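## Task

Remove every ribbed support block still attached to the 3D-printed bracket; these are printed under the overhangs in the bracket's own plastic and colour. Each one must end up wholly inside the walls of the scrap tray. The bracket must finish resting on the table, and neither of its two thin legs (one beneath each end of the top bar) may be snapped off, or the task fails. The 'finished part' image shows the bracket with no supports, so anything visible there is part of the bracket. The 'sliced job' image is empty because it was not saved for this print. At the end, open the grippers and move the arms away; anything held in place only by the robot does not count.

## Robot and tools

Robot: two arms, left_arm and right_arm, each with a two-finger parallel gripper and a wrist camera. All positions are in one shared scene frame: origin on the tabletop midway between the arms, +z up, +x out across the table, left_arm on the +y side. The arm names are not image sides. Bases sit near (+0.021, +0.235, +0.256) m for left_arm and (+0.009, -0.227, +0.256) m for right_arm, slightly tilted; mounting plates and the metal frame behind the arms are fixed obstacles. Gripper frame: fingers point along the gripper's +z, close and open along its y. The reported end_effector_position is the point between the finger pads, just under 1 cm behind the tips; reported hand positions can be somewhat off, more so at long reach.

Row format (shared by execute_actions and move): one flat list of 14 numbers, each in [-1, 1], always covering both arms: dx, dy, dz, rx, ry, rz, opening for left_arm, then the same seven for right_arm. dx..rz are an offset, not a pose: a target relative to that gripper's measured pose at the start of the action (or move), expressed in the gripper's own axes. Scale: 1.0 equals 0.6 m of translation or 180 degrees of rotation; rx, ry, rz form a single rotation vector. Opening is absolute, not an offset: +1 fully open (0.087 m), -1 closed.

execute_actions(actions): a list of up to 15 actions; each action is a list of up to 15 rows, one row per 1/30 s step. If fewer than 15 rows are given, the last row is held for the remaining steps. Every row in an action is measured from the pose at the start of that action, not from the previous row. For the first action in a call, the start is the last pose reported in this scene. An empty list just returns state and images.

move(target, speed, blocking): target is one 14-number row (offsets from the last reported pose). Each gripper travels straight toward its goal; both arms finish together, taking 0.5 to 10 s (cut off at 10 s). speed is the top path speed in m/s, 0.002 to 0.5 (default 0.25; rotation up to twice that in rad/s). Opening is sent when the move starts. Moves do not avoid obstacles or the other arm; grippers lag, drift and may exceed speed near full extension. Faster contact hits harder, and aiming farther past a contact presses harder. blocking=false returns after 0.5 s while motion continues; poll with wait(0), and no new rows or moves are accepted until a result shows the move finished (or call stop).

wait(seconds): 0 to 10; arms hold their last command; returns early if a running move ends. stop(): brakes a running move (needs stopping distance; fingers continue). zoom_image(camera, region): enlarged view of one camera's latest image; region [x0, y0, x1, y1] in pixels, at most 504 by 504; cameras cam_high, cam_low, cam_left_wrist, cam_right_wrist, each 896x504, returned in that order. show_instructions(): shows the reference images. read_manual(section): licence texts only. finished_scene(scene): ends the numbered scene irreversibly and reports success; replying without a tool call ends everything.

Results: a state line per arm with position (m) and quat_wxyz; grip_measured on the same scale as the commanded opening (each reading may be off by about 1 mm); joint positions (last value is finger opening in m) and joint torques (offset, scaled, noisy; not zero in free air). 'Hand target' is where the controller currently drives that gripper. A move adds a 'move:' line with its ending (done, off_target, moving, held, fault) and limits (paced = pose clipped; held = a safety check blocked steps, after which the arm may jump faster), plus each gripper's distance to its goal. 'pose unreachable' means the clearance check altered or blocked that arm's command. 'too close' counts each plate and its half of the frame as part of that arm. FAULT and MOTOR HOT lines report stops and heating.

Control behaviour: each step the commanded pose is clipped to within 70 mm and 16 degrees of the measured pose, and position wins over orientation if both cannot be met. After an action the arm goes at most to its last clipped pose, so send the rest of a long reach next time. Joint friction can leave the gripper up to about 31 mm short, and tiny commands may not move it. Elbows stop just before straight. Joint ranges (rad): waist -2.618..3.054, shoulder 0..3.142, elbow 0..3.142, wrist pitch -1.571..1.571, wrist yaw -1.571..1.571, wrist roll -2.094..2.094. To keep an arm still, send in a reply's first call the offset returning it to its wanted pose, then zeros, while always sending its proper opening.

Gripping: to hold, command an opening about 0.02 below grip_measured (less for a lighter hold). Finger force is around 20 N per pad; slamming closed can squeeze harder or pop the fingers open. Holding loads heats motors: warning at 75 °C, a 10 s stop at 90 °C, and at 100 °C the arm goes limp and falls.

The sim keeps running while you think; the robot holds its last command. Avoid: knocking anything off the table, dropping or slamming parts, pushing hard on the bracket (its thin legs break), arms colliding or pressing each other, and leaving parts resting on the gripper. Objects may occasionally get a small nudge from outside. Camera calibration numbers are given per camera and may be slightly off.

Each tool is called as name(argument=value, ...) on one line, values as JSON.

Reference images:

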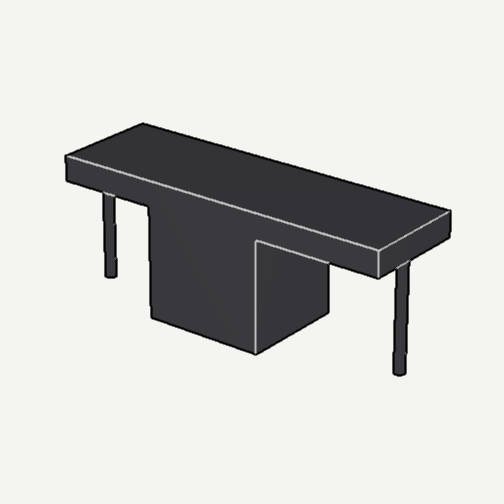

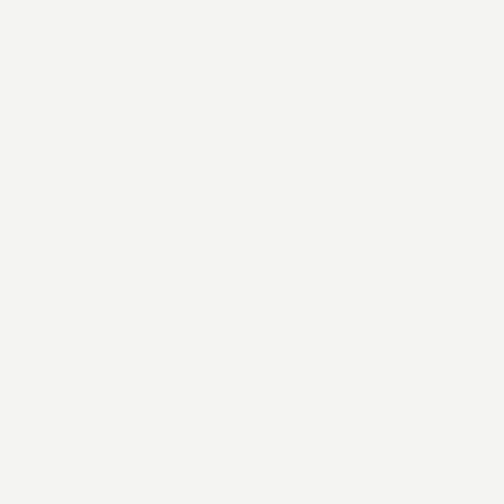

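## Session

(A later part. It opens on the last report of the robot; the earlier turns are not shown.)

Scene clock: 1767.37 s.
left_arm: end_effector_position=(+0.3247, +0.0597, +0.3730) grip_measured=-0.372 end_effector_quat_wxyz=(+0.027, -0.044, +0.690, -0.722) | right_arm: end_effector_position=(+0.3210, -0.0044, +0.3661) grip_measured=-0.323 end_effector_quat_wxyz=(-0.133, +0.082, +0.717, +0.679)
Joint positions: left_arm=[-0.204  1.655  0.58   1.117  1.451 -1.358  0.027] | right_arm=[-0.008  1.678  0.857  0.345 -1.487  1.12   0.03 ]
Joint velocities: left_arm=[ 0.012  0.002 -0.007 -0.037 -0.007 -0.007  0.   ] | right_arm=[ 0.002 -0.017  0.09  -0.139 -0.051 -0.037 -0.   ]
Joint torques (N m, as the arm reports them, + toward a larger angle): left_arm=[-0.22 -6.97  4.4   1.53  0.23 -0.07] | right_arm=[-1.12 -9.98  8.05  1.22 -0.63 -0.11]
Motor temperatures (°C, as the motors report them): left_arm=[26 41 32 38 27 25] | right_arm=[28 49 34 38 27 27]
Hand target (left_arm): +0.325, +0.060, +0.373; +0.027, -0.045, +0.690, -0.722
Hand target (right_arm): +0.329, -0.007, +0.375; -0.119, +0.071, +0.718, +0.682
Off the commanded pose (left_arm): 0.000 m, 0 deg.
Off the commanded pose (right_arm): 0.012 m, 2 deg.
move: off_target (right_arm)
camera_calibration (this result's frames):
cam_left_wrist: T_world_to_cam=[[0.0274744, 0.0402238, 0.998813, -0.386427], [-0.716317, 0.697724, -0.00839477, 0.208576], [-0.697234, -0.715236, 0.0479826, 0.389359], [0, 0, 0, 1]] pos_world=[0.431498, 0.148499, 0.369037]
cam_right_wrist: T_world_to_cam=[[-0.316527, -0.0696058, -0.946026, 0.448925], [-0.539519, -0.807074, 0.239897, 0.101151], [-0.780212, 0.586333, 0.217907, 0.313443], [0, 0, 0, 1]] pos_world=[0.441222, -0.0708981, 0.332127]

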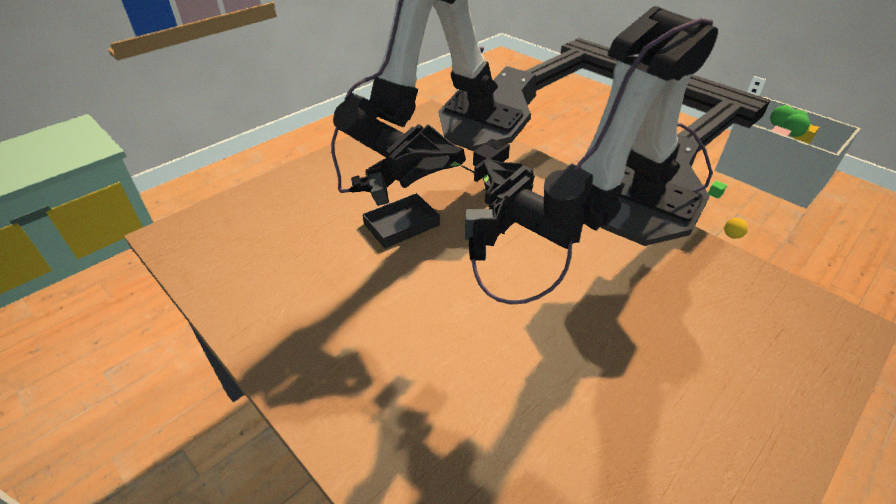

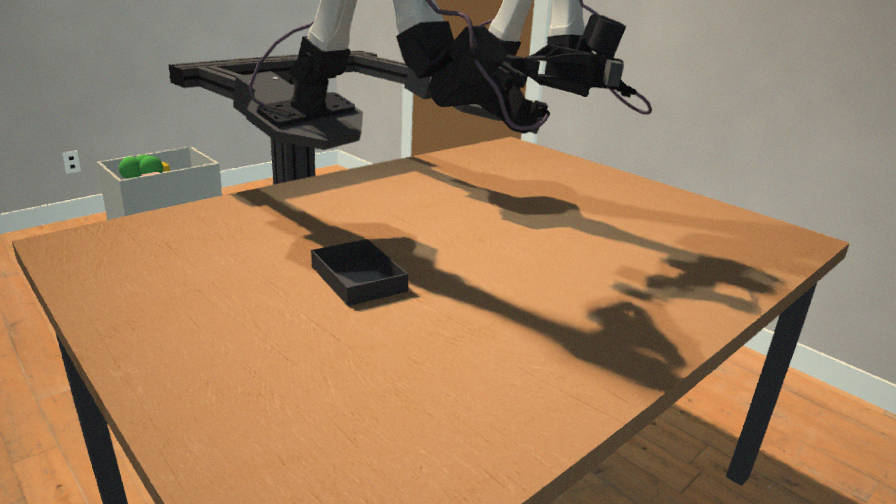

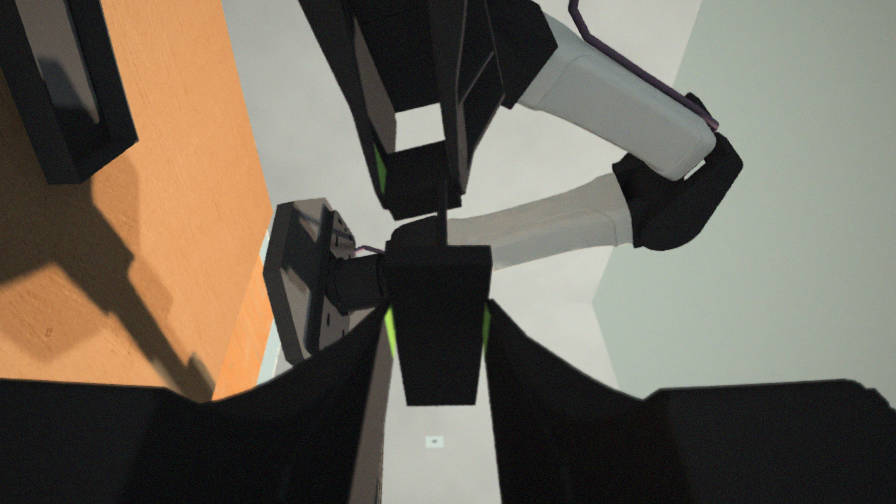

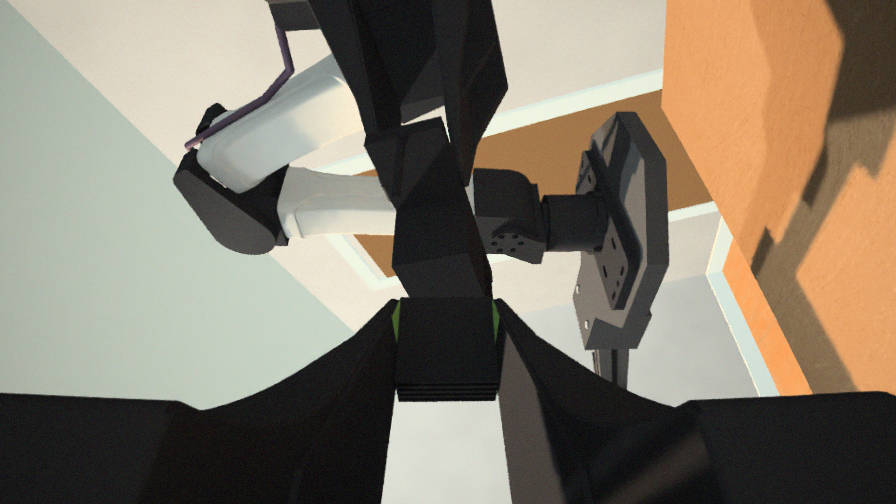

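move(target=[-0.0547,0.0678,0,0,0,0.4323,-0.42, -0.0292,-0.4932,-0.4330,0.459,-0.2995,-0.150,-0.37], speed=0.22)

Scene clock: 1892.30 s.
left_arm: end_effector_position=(+0.3589, +0.0613, +0.3367) grip_measured=-0.372 end_effector_quat_wxyz=(+0.485, +0.405, +0.557, -0.539) | right_arm: end_effector_position=(+0.2919, -0.2827, +0.0919) grip_measured=-0.323 end_effector_quat_wxyz=(+0.325, +0.109, +0.939, -0.024)
Joint positions: left_arm=[-0.204  1.655  0.58   1.176  1.451 -0.029  0.027] | right_arm=[-0.367  2.011  0.252  1.125 -0.076  0.082  0.03 ]
Joint velocities: left_arm=[ 0.002 -0.012 -0.002 -0.066  0.022 -0.022 -0.001] | right_arm=[-0.002 -0.007  0.002  0.037 -0.066 -0.022 -0.   ]
Joint torques (N m, as the arm reports them, + toward a larger angle): left_arm=[-0.25 -6.38  4.12  1.26  0.16 -0.1 ] | right_arm=[-0.7  -5.31 -2.44  1.63  0.03 -0.06]
Motor temperatures (°C, as the motors report them): left_arm=[25 41 32 38 26 25] | right_arm=[26 50 37 35 26 27]
Hand target (left_arm): +0.356, +0.061, +0.332; +0.476, +0.398, +0.564, -0.545
Hand target (right_arm): +0.276, -0.280, +0.087; +0.306, +0.107, +0.946, -0.027
Off the commanded pose (left_arm): 0.006 m, 2 deg.
Off the commanded pose (right_arm): 0.022 m, 3 deg.
move: off_target (right_arm)
camera_calibration (this result's frames):
cam_left_wrist: T_world_to_cam=[[-0.972061, -0.0977987, 0.213382, 0.280449], [-0.217822, 0.714583, -0.664774, 0.272679], [-0.0874654, -0.692681, -0.715921, 0.453013], [0, 0, 0, 1]] pos_world=[0.371632, 0.146369, 0.445749]
cam_right_wrist: T_world_to_cam=[[-0.237974, -0.970647, -0.034835, -0.200449], [-0.950155, 0.225212, 0.215606, 0.34056], [-0.201432, 0.0844071, -0.975859, 0.312542], [0, 0, 0, 1]] pos_world=[0.338839, -0.297644, 0.224588]

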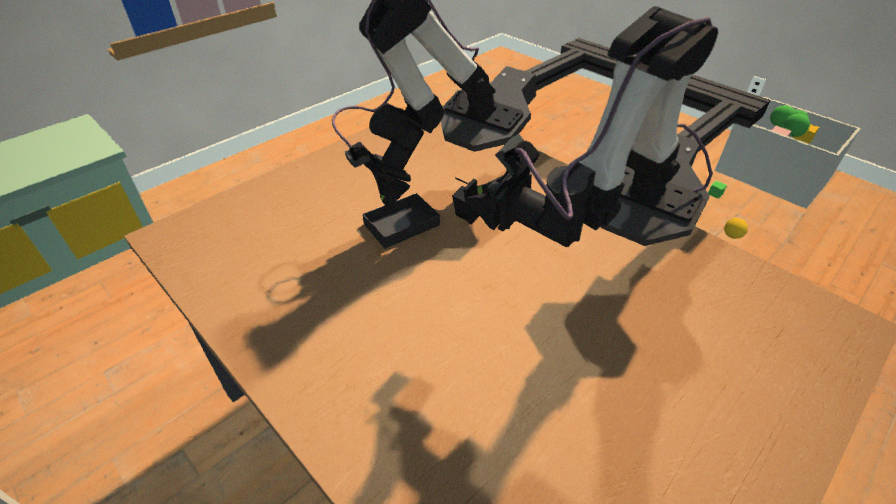

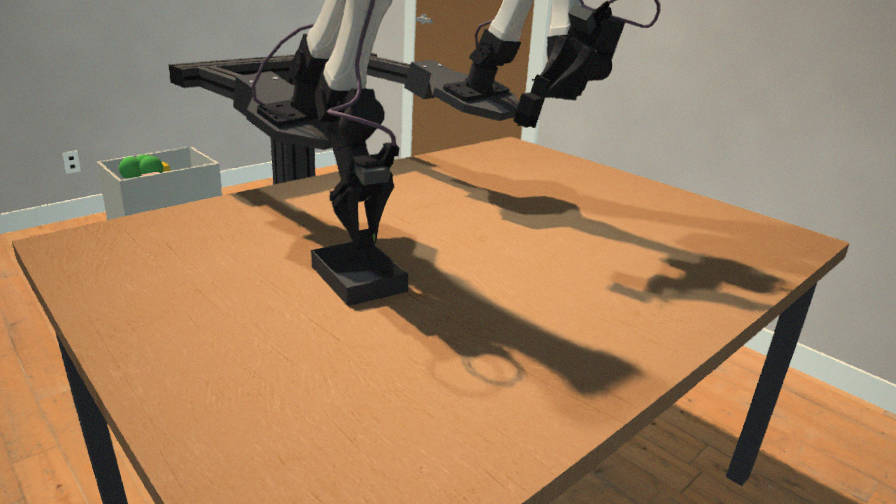

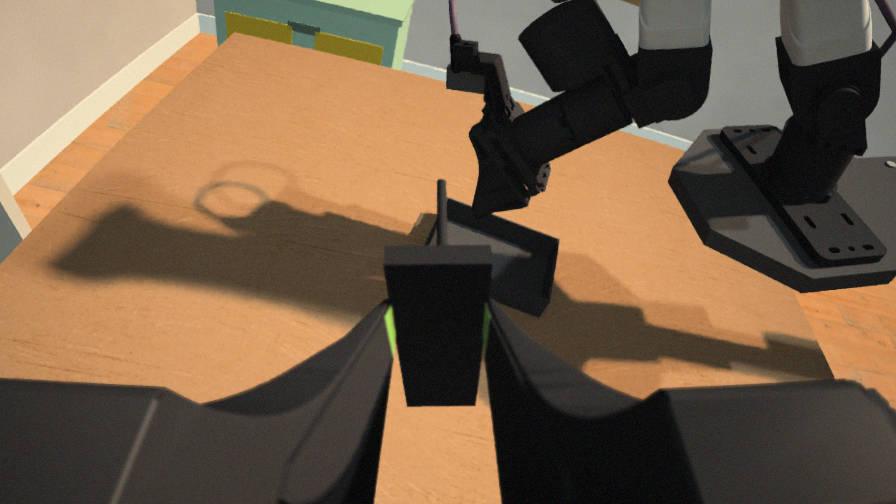

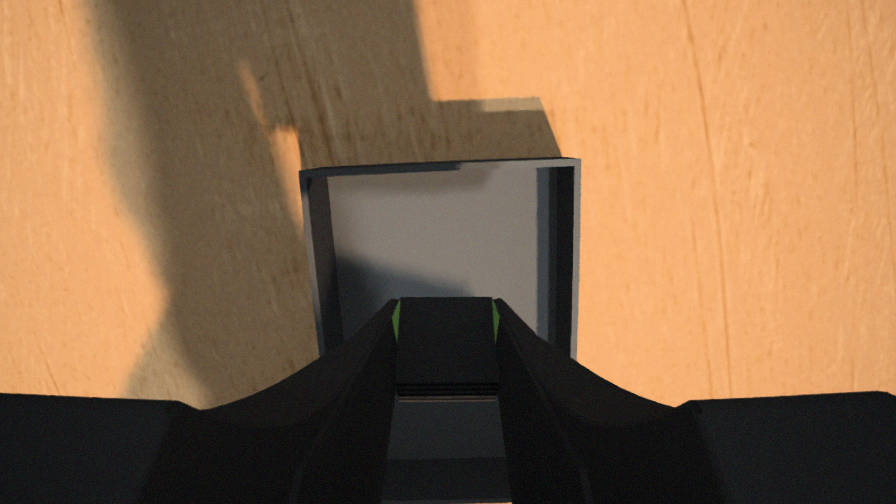

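move(target=[0,0,0,0,0,0,-0.42, 0.0564,-0.0024,0.0721,0,0,0,-0.37], speed=0.06)

Scene clock: 1919.30 s.
left_arm: end_effector_position=(+0.3588, +0.0613, +0.3363) grip_measured=-0.372 end_effector_quat_wxyz=(+0.485, +0.405, +0.557, -0.539) | right_arm: end_effector_position=(+0.2849, -0.2842, +0.0408) grip_measured=-0.323 end_effector_quat_wxyz=(+0.319, +0.109, +0.941, -0.025)
Joint positions: left_arm=[-0.204  1.655  0.58   1.173  1.451 -0.026  0.027] | right_arm=[-0.359  2.366  0.343  1.377 -0.069  0.084  0.03 ]
Joint velocities: left_arm=[ 0.012 -0.012 -0.007  0.022  0.022 -0.022 -0.   ] | right_arm=[-0.007 -0.007  0.002  0.007  0.037 -0.051  0.   ]
Joint torques (N m, as the arm reports them, + toward a larger angle): left_arm=[-0.26 -6.99  4.39  1.48  0.18 -0.16] | right_arm=[-0.17 -5.92  0.34  1.61  0.06  0.12]
Motor temperatures (°C, as the motors report them): left_arm=[25 40 32 37 26 25] | right_arm=[26 45 34 37 26 27]
Hand target (left_arm): +0.359, +0.061, +0.337; +0.485, +0.405, +0.557, -0.539
Hand target (right_arm): +0.292, -0.283, +0.037; +0.325, +0.109, +0.939, -0.024
Off the commanded pose (left_arm): 0.000 m, 0 deg.
Off the commanded pose (right_arm): 0.008 m, 1 deg.
move: done
camera_calibration (this result's frames):
cam_left_wrist: T_world_to_cam=[[-0.971908, -0.0977606, 0.214097, 0.280132], [-0.218249, 0.714856, -0.664341, 0.272423], [-0.0881024, -0.692405, -0.71611, 0.453023], [0, 0, 0, 1]] pos_world=[0.371631, 0.146318, 0.445421]
cam_right_wrist: T_world_to_cam=[[-0.238063, -0.970718, -0.0321419, -0.205439], [-0.947267, 0.224748, 0.228417, 0.343733], [-0.214505, 0.0848245, -0.973033, 0.2651], [0, 0, 0, 1]] pos_world=[0.333564, -0.299163, 0.172833]

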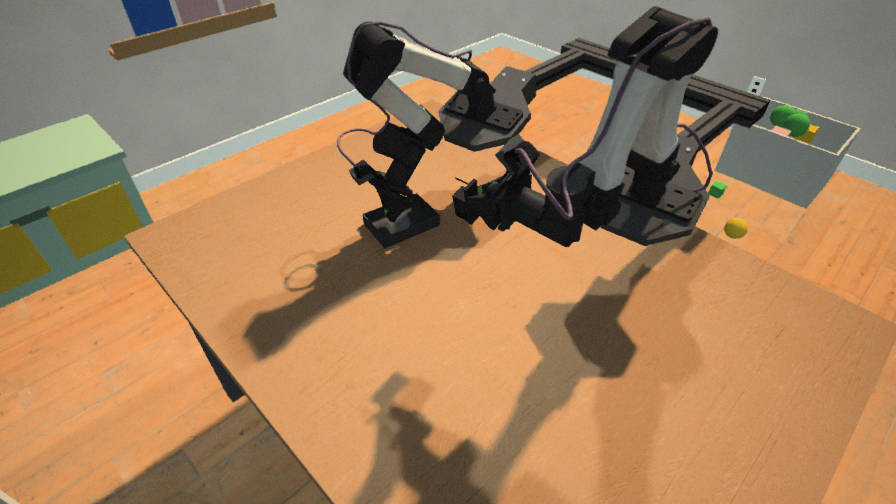

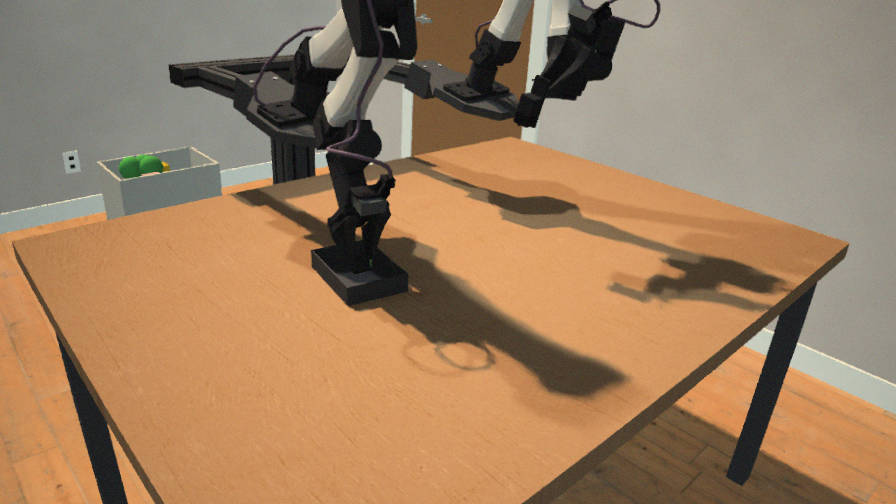

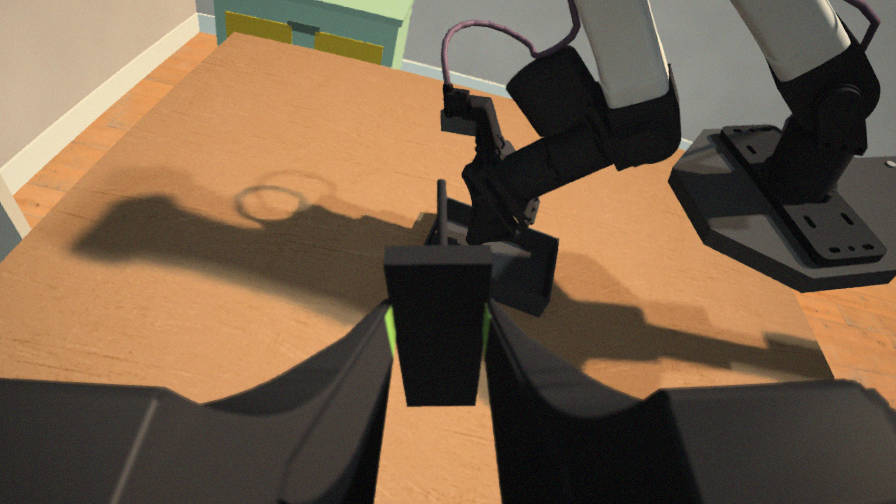

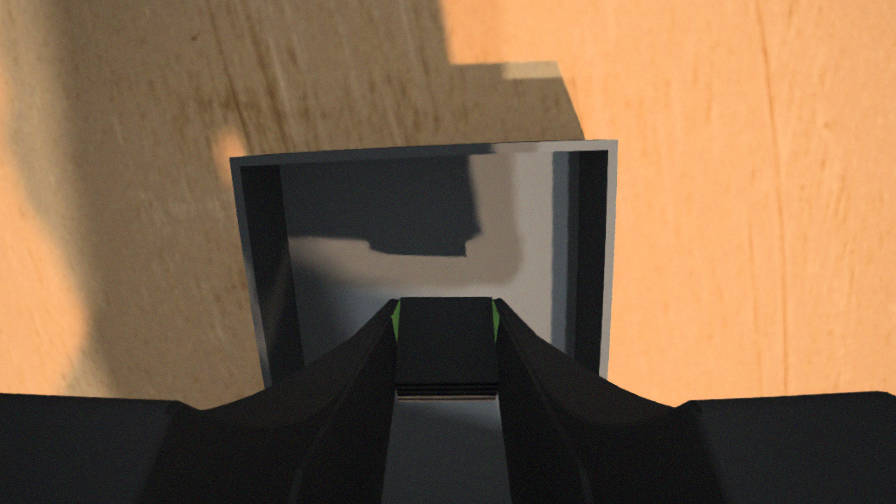

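move(target=[0,0,0,0,0,0,-0.42, 0.0085,0,0.0166,0,0.2078,0,-0.37], speed=0.15)

Scene clock: 1944.57 s.
left_arm: end_effector_position=(+0.3588, +0.0613, +0.3363) grip_measured=-0.372 end_effector_quat_wxyz=(+0.485, +0.405, +0.557, -0.539) | right_arm: end_effector_position=(+0.2837, -0.2836, +0.0338) grip_measured=-0.323 end_effector_quat_wxyz=(+0.002, +0.114, +0.993, +0.002)
Joint positions: left_arm=[-0.204  1.655  0.58   1.173  1.451 -0.026  0.027] | right_arm=[-0.359  2.187  0.914 -0.021 -0.087  0.032  0.03 ]
Joint velocities: left_arm=[ 0.002 -0.022 -0.022 -0.007 -0.007 -0.007  0.   ] | right_arm=[ 0.012 -0.007  0.007 -0.081 -0.007 -0.066  0.   ]
Joint torques (N m, as the arm reports them, + toward a larger angle): left_arm=[-0.22 -6.81  4.39  1.47  0.18 -0.16] | right_arm=[-1.7  -8.22  4.14  0.24 -0.17 -0.09]
Motor temperatures (°C, as the motors report them): left_arm=[25 41 32 38 26 25] | right_arm=[26 44 32 37 26 27]
Hand target (left_arm): +0.359, +0.061, +0.336; +0.485, +0.405, +0.557, -0.539
Hand target (right_arm): +0.287, -0.284, +0.031; -0.000, +0.111, +0.994, +0.006
Off the commanded pose (left_arm): 0.000 m, 0 deg.
Off the commanded pose (right_arm): 0.005 m, 1 deg.
move: done
camera_calibration (this result's frames):
cam_left_wrist: T_world_to_cam=[[-0.971908, -0.0977606, 0.214097, 0.280132], [-0.218249, 0.714856, -0.664341, 0.272423], [-0.0881024, -0.692405, -0.71611, 0.453023], [0, 0, 0, 1]] pos_world=[0.371631, 0.146318, 0.445421]
cam_right_wrist: T_world_to_cam=[[-0.246185, -0.969223, -0.000586564, -0.20374], [-0.620748, 0.157206, 0.768088, 0.214102], [-0.744356, 0.189455, -0.640344, 0.426686], [0, 0, 0, 1]] pos_world=[0.400352, -0.311966, 0.108657]

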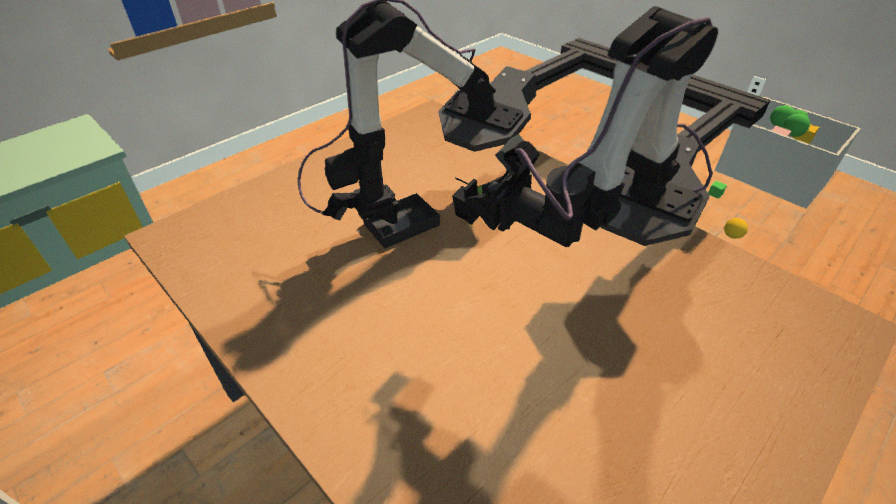

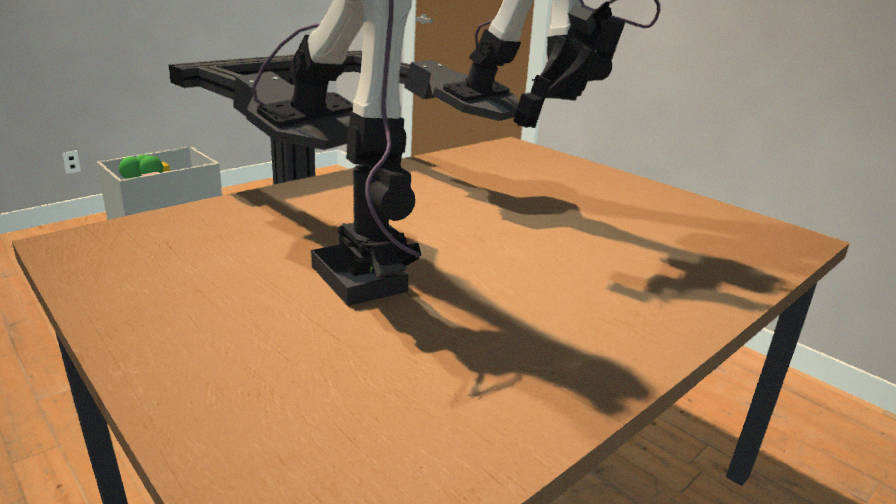

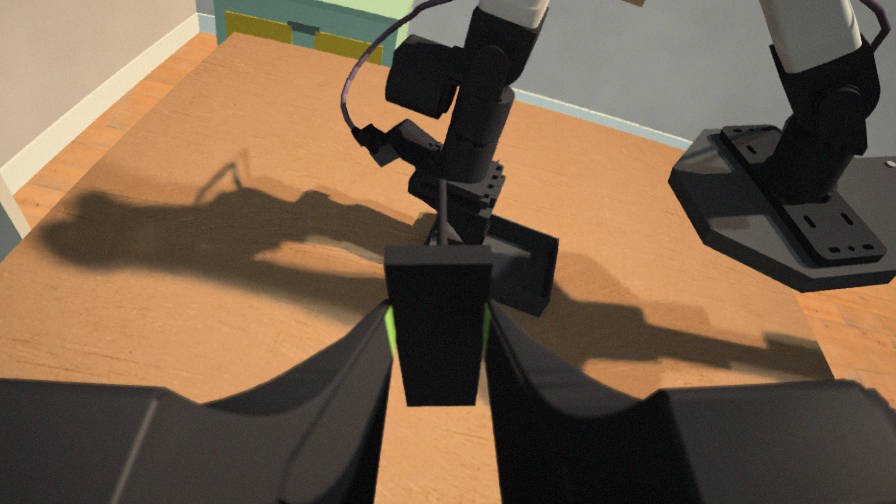

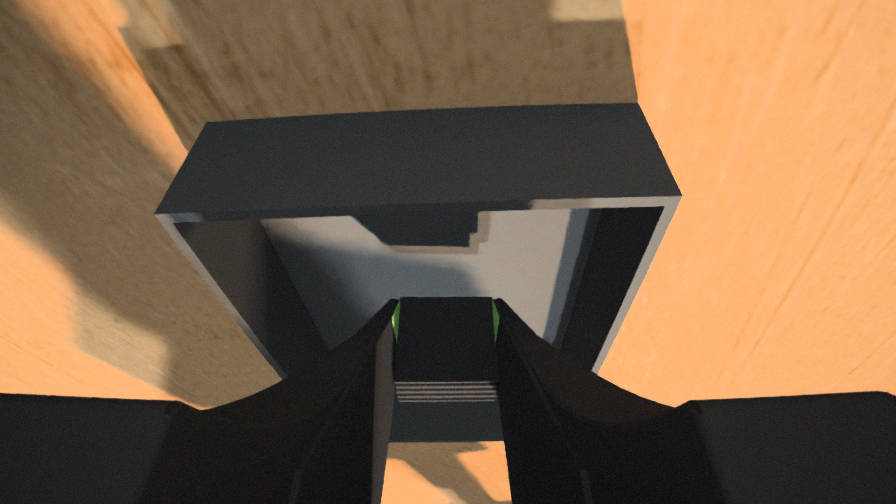

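move(target=[0,0,0,0,0,0,-0.42, 0,0,0.040,0,0,0,-0.37], speed=0.03)

Scene clock: 1950.80 s.
left_arm: end_effector_position=(+0.3588, +0.0613, +0.3363) grip_measured=-0.372 end_effector_quat_wxyz=(+0.485, +0.405, +0.557, -0.539) | right_arm: end_effector_position=(+0.2702, -0.2826, +0.0143) grip_measured=-0.323 end_effector_quat_wxyz=(-0.011, +0.115, +0.993, +0.003)
Joint positions: left_arm=[-0.204  1.655  0.58   1.173  1.451 -0.026  0.027] | right_arm=[-0.359  2.265  0.914  0.03  -0.087  0.031  0.03 ]
Joint velocities: left_arm=[ 0.007 -0.002 -0.007  0.007 -0.037  0.066 -0.   ] | right_arm=[ 0.002 -0.017 -0.012  0.051 -0.051  0.095 -0.001]
Joint torques (N m, as the arm reports them, + toward a larger angle): left_arm=[-0.33 -6.84  4.33  1.44  0.16 -0.15] | right_arm=[-0.84 -8.34  4.35  0.37 -0.06  0.11]
Motor temperatures (°C, as the motors report them): left_arm=[25 41 32 38 26 25] | right_arm=[26 44 32 36 26 27]
Hand target (left_arm): +0.359, +0.061, +0.336; +0.485, +0.405, +0.557, -0.539
Hand target (right_arm): +0.284, -0.283, +0.010; +0.003, +0.114, +0.993, +0.002
Off the commanded pose (left_arm): 0.000 m, 0 deg.
Off the commanded pose (right_arm): 0.014 m, 2 deg.
move: off_target (right_arm)
camera_calibration (this result's frames):
cam_left_wrist: T_world_to_cam=[[-0.971908, -0.0977606, 0.214097, 0.280132], [-0.218249, 0.714856, -0.664341, 0.272423], [-0.0881024, -0.692405, -0.71611, 0.453023], [0, 0, 0, 1]] pos_world=[0.371631, 0.146318, 0.445421]
cam_right_wrist: T_world_to_cam=[[-0.247979, -0.968765, 0.000810333, -0.205473], [-0.599906, 0.154218, 0.785067, 0.213779], [-0.76067, 0.194194, -0.619411, 0.409374], [0, 0, 0, 1]] pos_world=[0.388693, -0.311521, 0.0859066]

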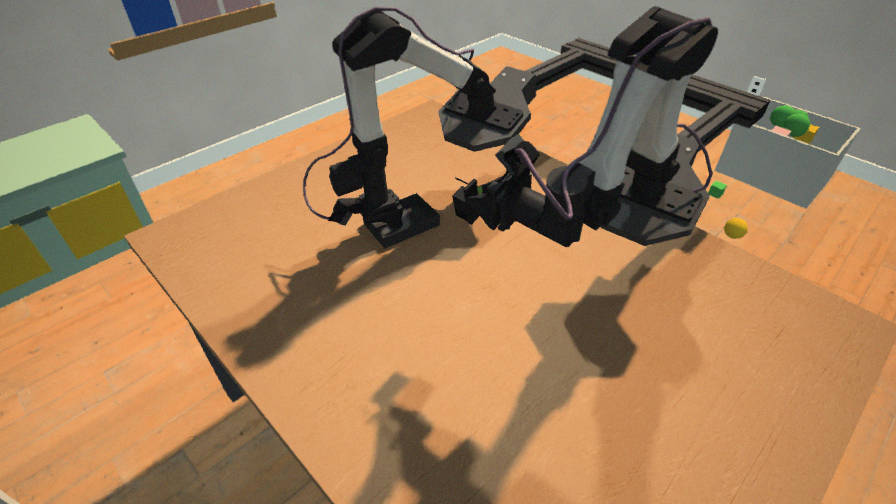

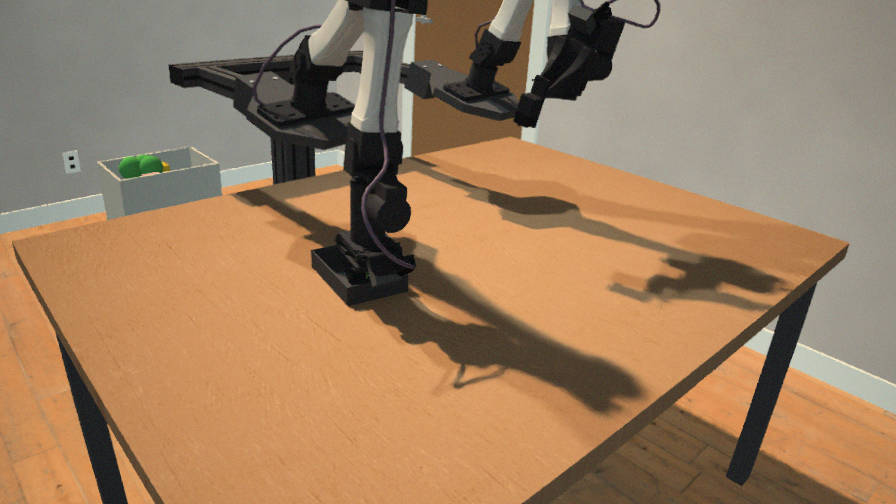

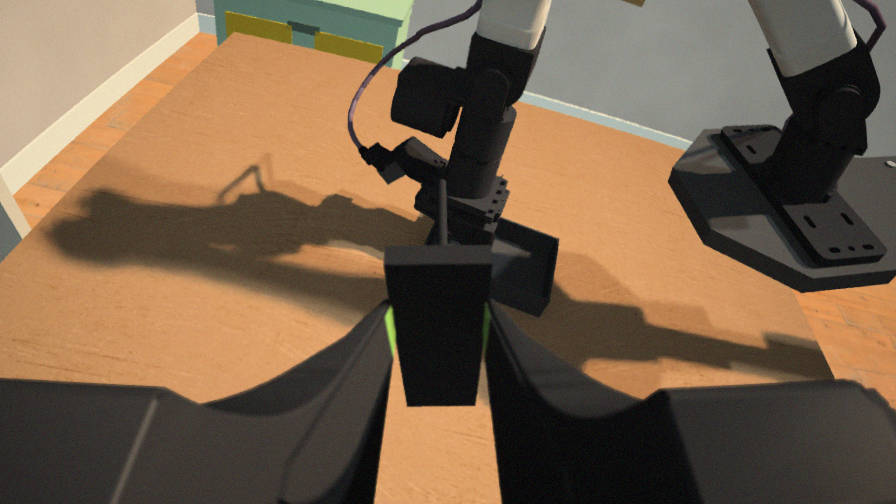

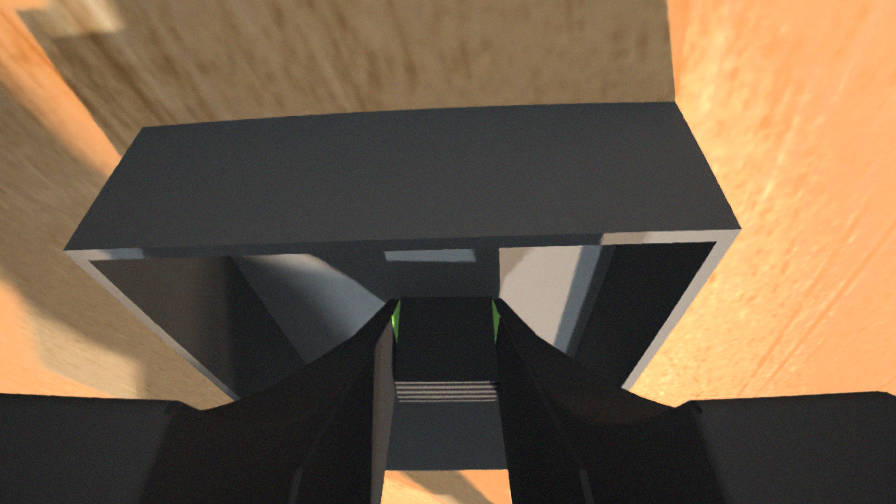

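execute_actions(actions=[[[0,0,0,0,0,0,-0.42, 0,0,0.002,0,0,0,-0.33],[0,0,0,0,0,0,-0.42, 0,0,0.002,0,0,0,-0.32],[0,0,0,0,0,0,-0.42, 0,0,0.002,0,0,0,-0.31],[0,0,0,0,0,0,-0.42, 0,0,0.002,0,0,0,-0.30],[0,0,0,0,0,0,-0.42, 0,0,0.002,0,0,0,-0.29],[0,0,0,0,0,0,-0.42, 0,0,0.002,0,0,0,-0.27],[0,0,0,0,0,0,-0.42, 0,0,0.002,0,0,0,-0.25],[0,0,0,0,0,0,-0.42, 0,0,0.002,0,0,0,-0.22],[0,0,0,0,0,0,-0.42, 0,0,0.002,0,0,0,-0.19],[0,0,0,0,0,0,-0.42, 0,0,0.002,0,0,0,-0.15],[0,0,0,0,0,0,-0.42, 0,0,0.002,0,0,0,-0.11],[0,0,0,0,0,0,-0.42, 0,0,0.002,0,0,0,-0.07],[0,0,0,0,0,0,-0.42, 0,0,0.002,0,0,0,-0.03],[0,0,0,0,0,0,-0.42, 0,0,0.002,0,0,0,0.0]]])

Scene clock: 1955.63 s.
left_arm: end_effector_position=(+0.3588, +0.0613, +0.3363) grip_measured=-0.372 end_effector_quat_wxyz=(+0.485, +0.405, +0.557, -0.539) | right_arm: end_effector_position=(+0.2704, -0.2826, +0.0142) grip_measured=-0.004 end_effector_quat_wxyz=(-0.011, +0.115, +0.993, +0.003)
Joint positions: left_arm=[-0.204  1.655  0.58   1.173  1.451 -0.026  0.027] | right_arm=[-0.359  2.265  0.914  0.03  -0.087  0.031  0.044]
Joint velocities: left_arm=[-0.007  0.022 -0.012 -0.037  0.037 -0.022  0.002] | right_arm=[ 0.002  0.002 -0.012 -0.007  0.051  0.022  0.007]
Joint torques (N m, as the arm reports them, + toward a larger angle): left_arm=[-0.15 -6.87  4.45  1.45  0.2  -0.14] | right_arm=[-1.46 -9.13  1.54  0.33 -0.08  0.02]
Motor temperatures (°C, as the motors report them): left_arm=[25 41 32 38 26 25] | right_arm=[26 44 32 35 26 27]
Hand target (left_arm): +0.359, +0.061, +0.336; +0.485, +0.405, +0.557, -0.539
Hand target (right_arm): +0.270, -0.283, +0.013; -0.011, +0.115, +0.993, +0.003
Off the commanded pose (left_arm): 0.000 m, 0 deg.
Off the commanded pose (right_arm): 0.001 m, 0 deg.
camera_calibration (this result's frames):
cam_left_wrist: T_world_to_cam=[[-0.971908, -0.0977606, 0.214097, 0.280132], [-0.218249, 0.714856, -0.664341, 0.272423], [-0.0881024, -0.692405, -0.71611, 0.453023], [0, 0, 0, 1]] pos_world=[0.371631, 0.146318, 0.445421]
cam_right_wrist: T_world_to_cam=[[-0.247919, -0.96878, 0.000770209, -0.205486], [-0.600501, 0.154297, 0.784596, 0.214114], [-0.76022, 0.194054, -0.620007, 0.409347], [0, 0, 0, 1]] pos_world=[0.388826, -0.311543, 0.0859634]

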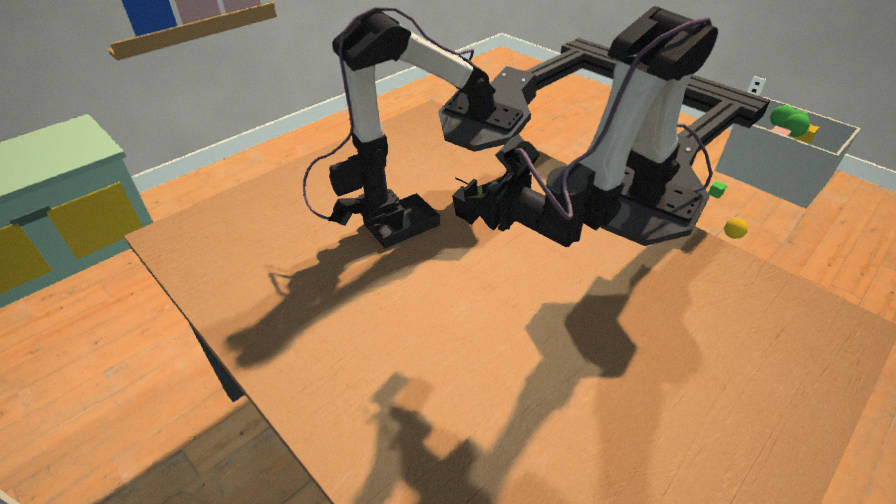

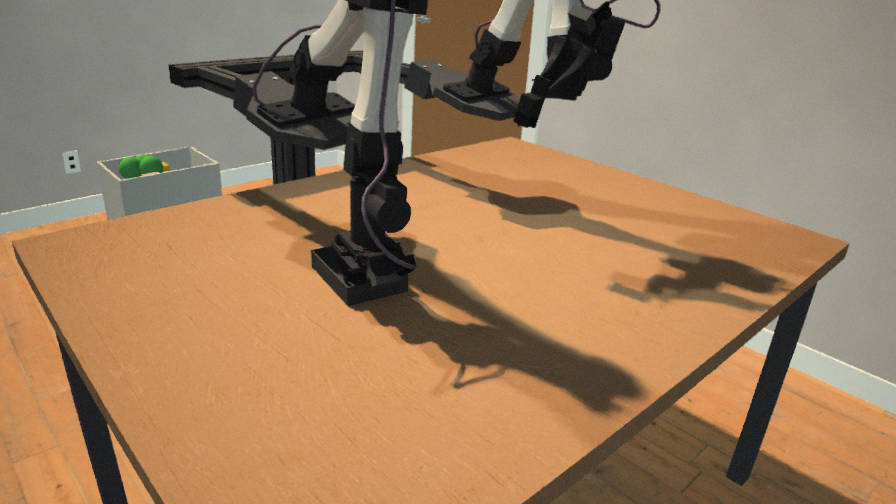

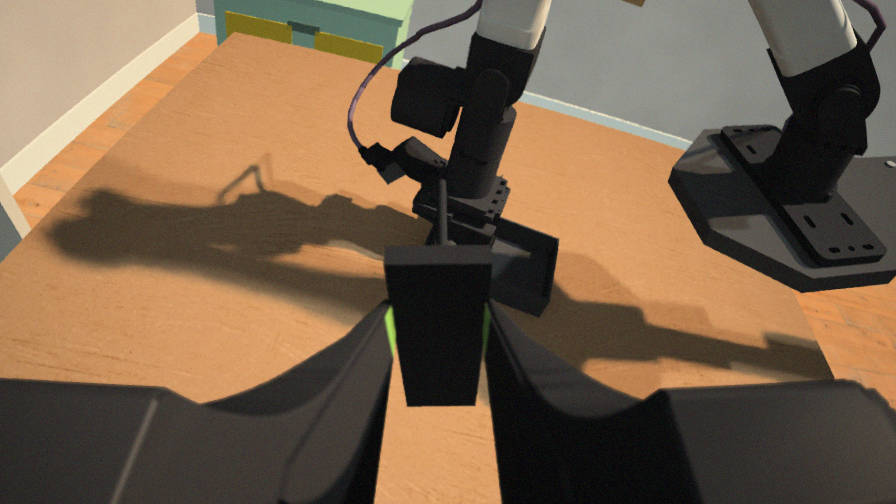

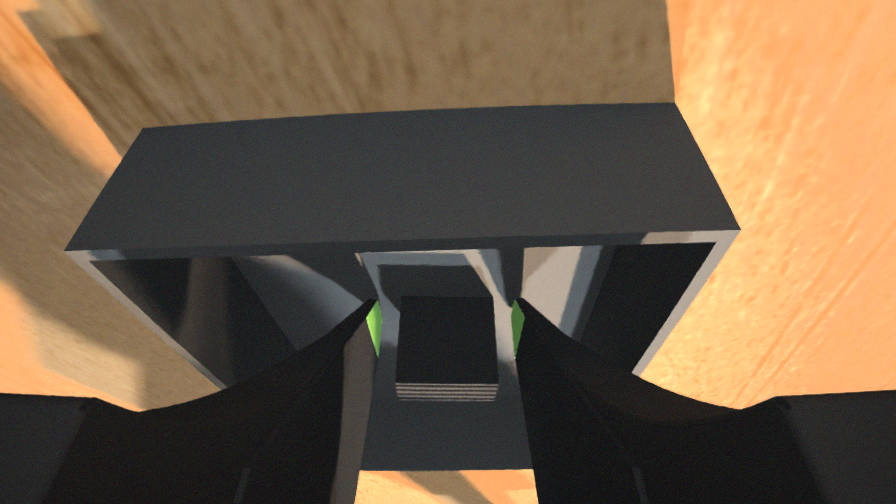

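zoom_image(camera="cam_left_wrist", region=[340, 170, 540, 420])

Region (340, 170, 540, 420) of cam_left_wrist's 896x504 image, scaled by 2.016, with more detail than that image has; it fills the left 403 columns of this view, and the rest is white.

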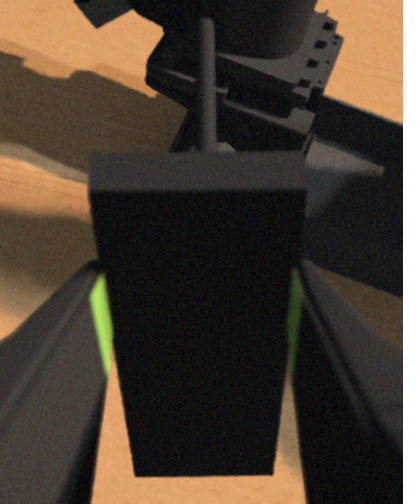

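move(target=[0,0,0,0,0,0,-0.42, 0,0,-0.125,0,0,0,0.0], speed=0.1)

Scene clock: 2053.30 s.
left_arm: end_effector_position=(+0.3588, +0.0613, +0.3363) grip_measured=-0.372 end_effector_quat_wxyz=(+0.485, +0.405, +0.557, -0.539) | right_arm: end_effector_position=(+0.2864, -0.2838, +0.0882) grip_measured=+0.000 end_effector_quat_wxyz=(+0.006, +0.113, +0.994, -0.000)
Joint positions: left_arm=[-0.204  1.655  0.58   1.173  1.451 -0.026  0.027] | right_arm=[-0.371  1.974  0.873 -0.188 -0.087  0.019  0.044]
Joint velocities: left_arm=[-0.002 -0.017  0.007 -0.051  0.037 -0.051  0.001] | right_arm=[ 0.002 -0.012 -0.012 -0.037 -0.007  0.007 -0.   ]
Joint torques (N m, as the arm reports them, + toward a larger angle): left_arm=[-0.2  -6.79  4.39  1.45  0.17 -0.15] | right_arm=[-2.26 -9.68  0.75  0.27 -0.17 -0.05]
Motor temperatures (°C, as the motors report them): left_arm=[25 41 32 37 26 25] | right_arm=[26 48 30 32 26 27]
Hand target (left_arm): +0.359, +0.061, +0.336; +0.485, +0.405, +0.557, -0.539
Hand target (right_arm): +0.271, -0.283, +0.089; -0.011, +0.115, +0.993, +0.003
Off the commanded pose (left_arm): 0.000 m, 0 deg.
Off the commanded pose (right_arm): 0.015 m, 2 deg.
move: off_target (right_arm)
camera_calibration (this result's frames):
cam_left_wrist: T_world_to_cam=[[-0.971908, -0.0977606, 0.214097, 0.280132], [-0.218249, 0.714856, -0.664341, 0.272423], [-0.0881024, -0.692405, -0.71611, 0.453023], [0, 0, 0, 1]] pos_world=[0.371631, 0.146318, 0.445421]
cam_right_wrist: T_world_to_cam=[[-0.244139, -0.969738, 0.00226696, -0.204217], [-0.625873, 0.159353, 0.763472, 0.176469], [-0.740729, 0.184975, -0.645837, 0.461729], [0, 0, 0, 1]] pos_world=[0.402606, -0.311566, 0.163935]

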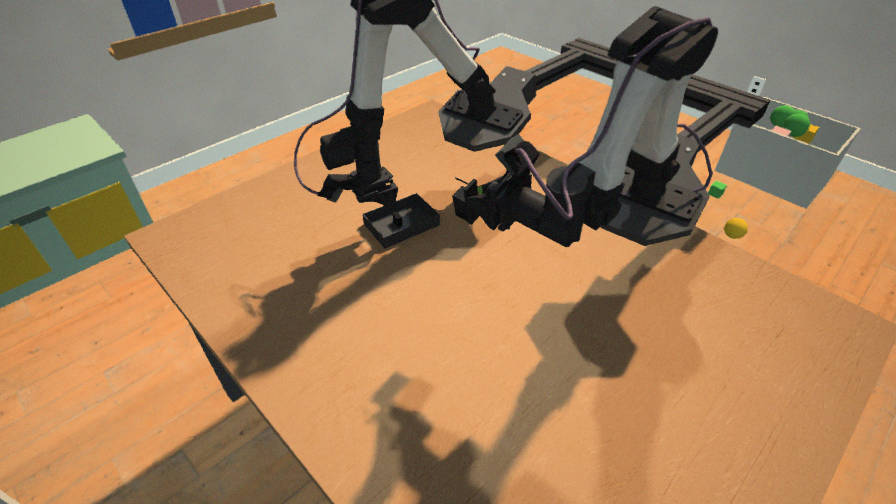

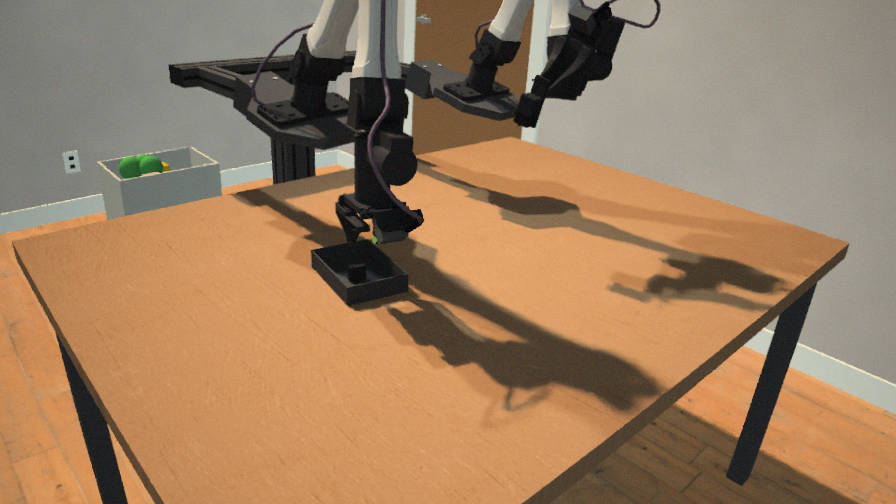

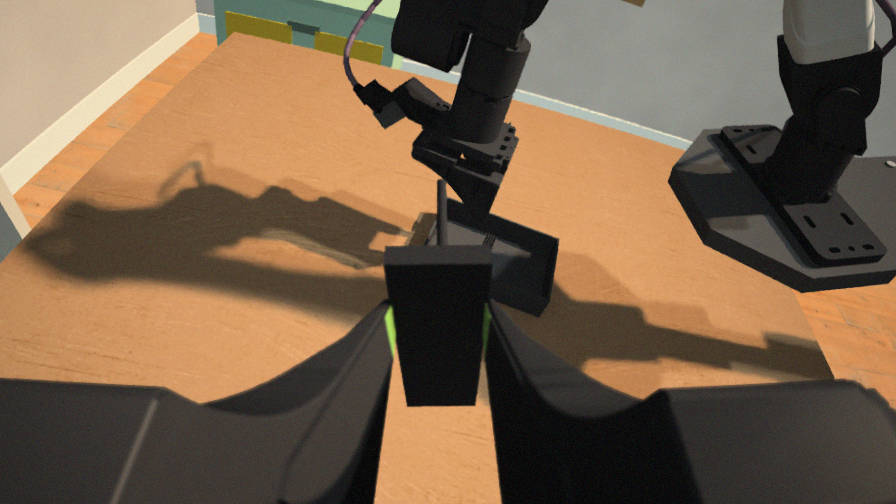

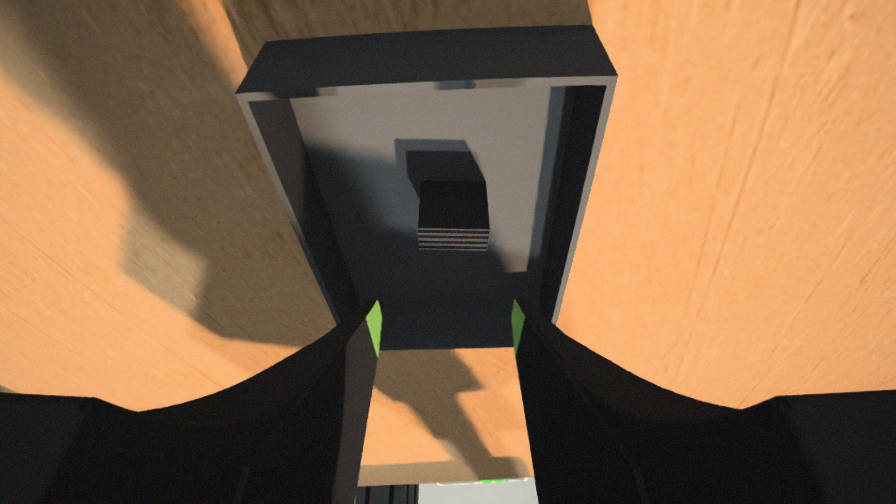

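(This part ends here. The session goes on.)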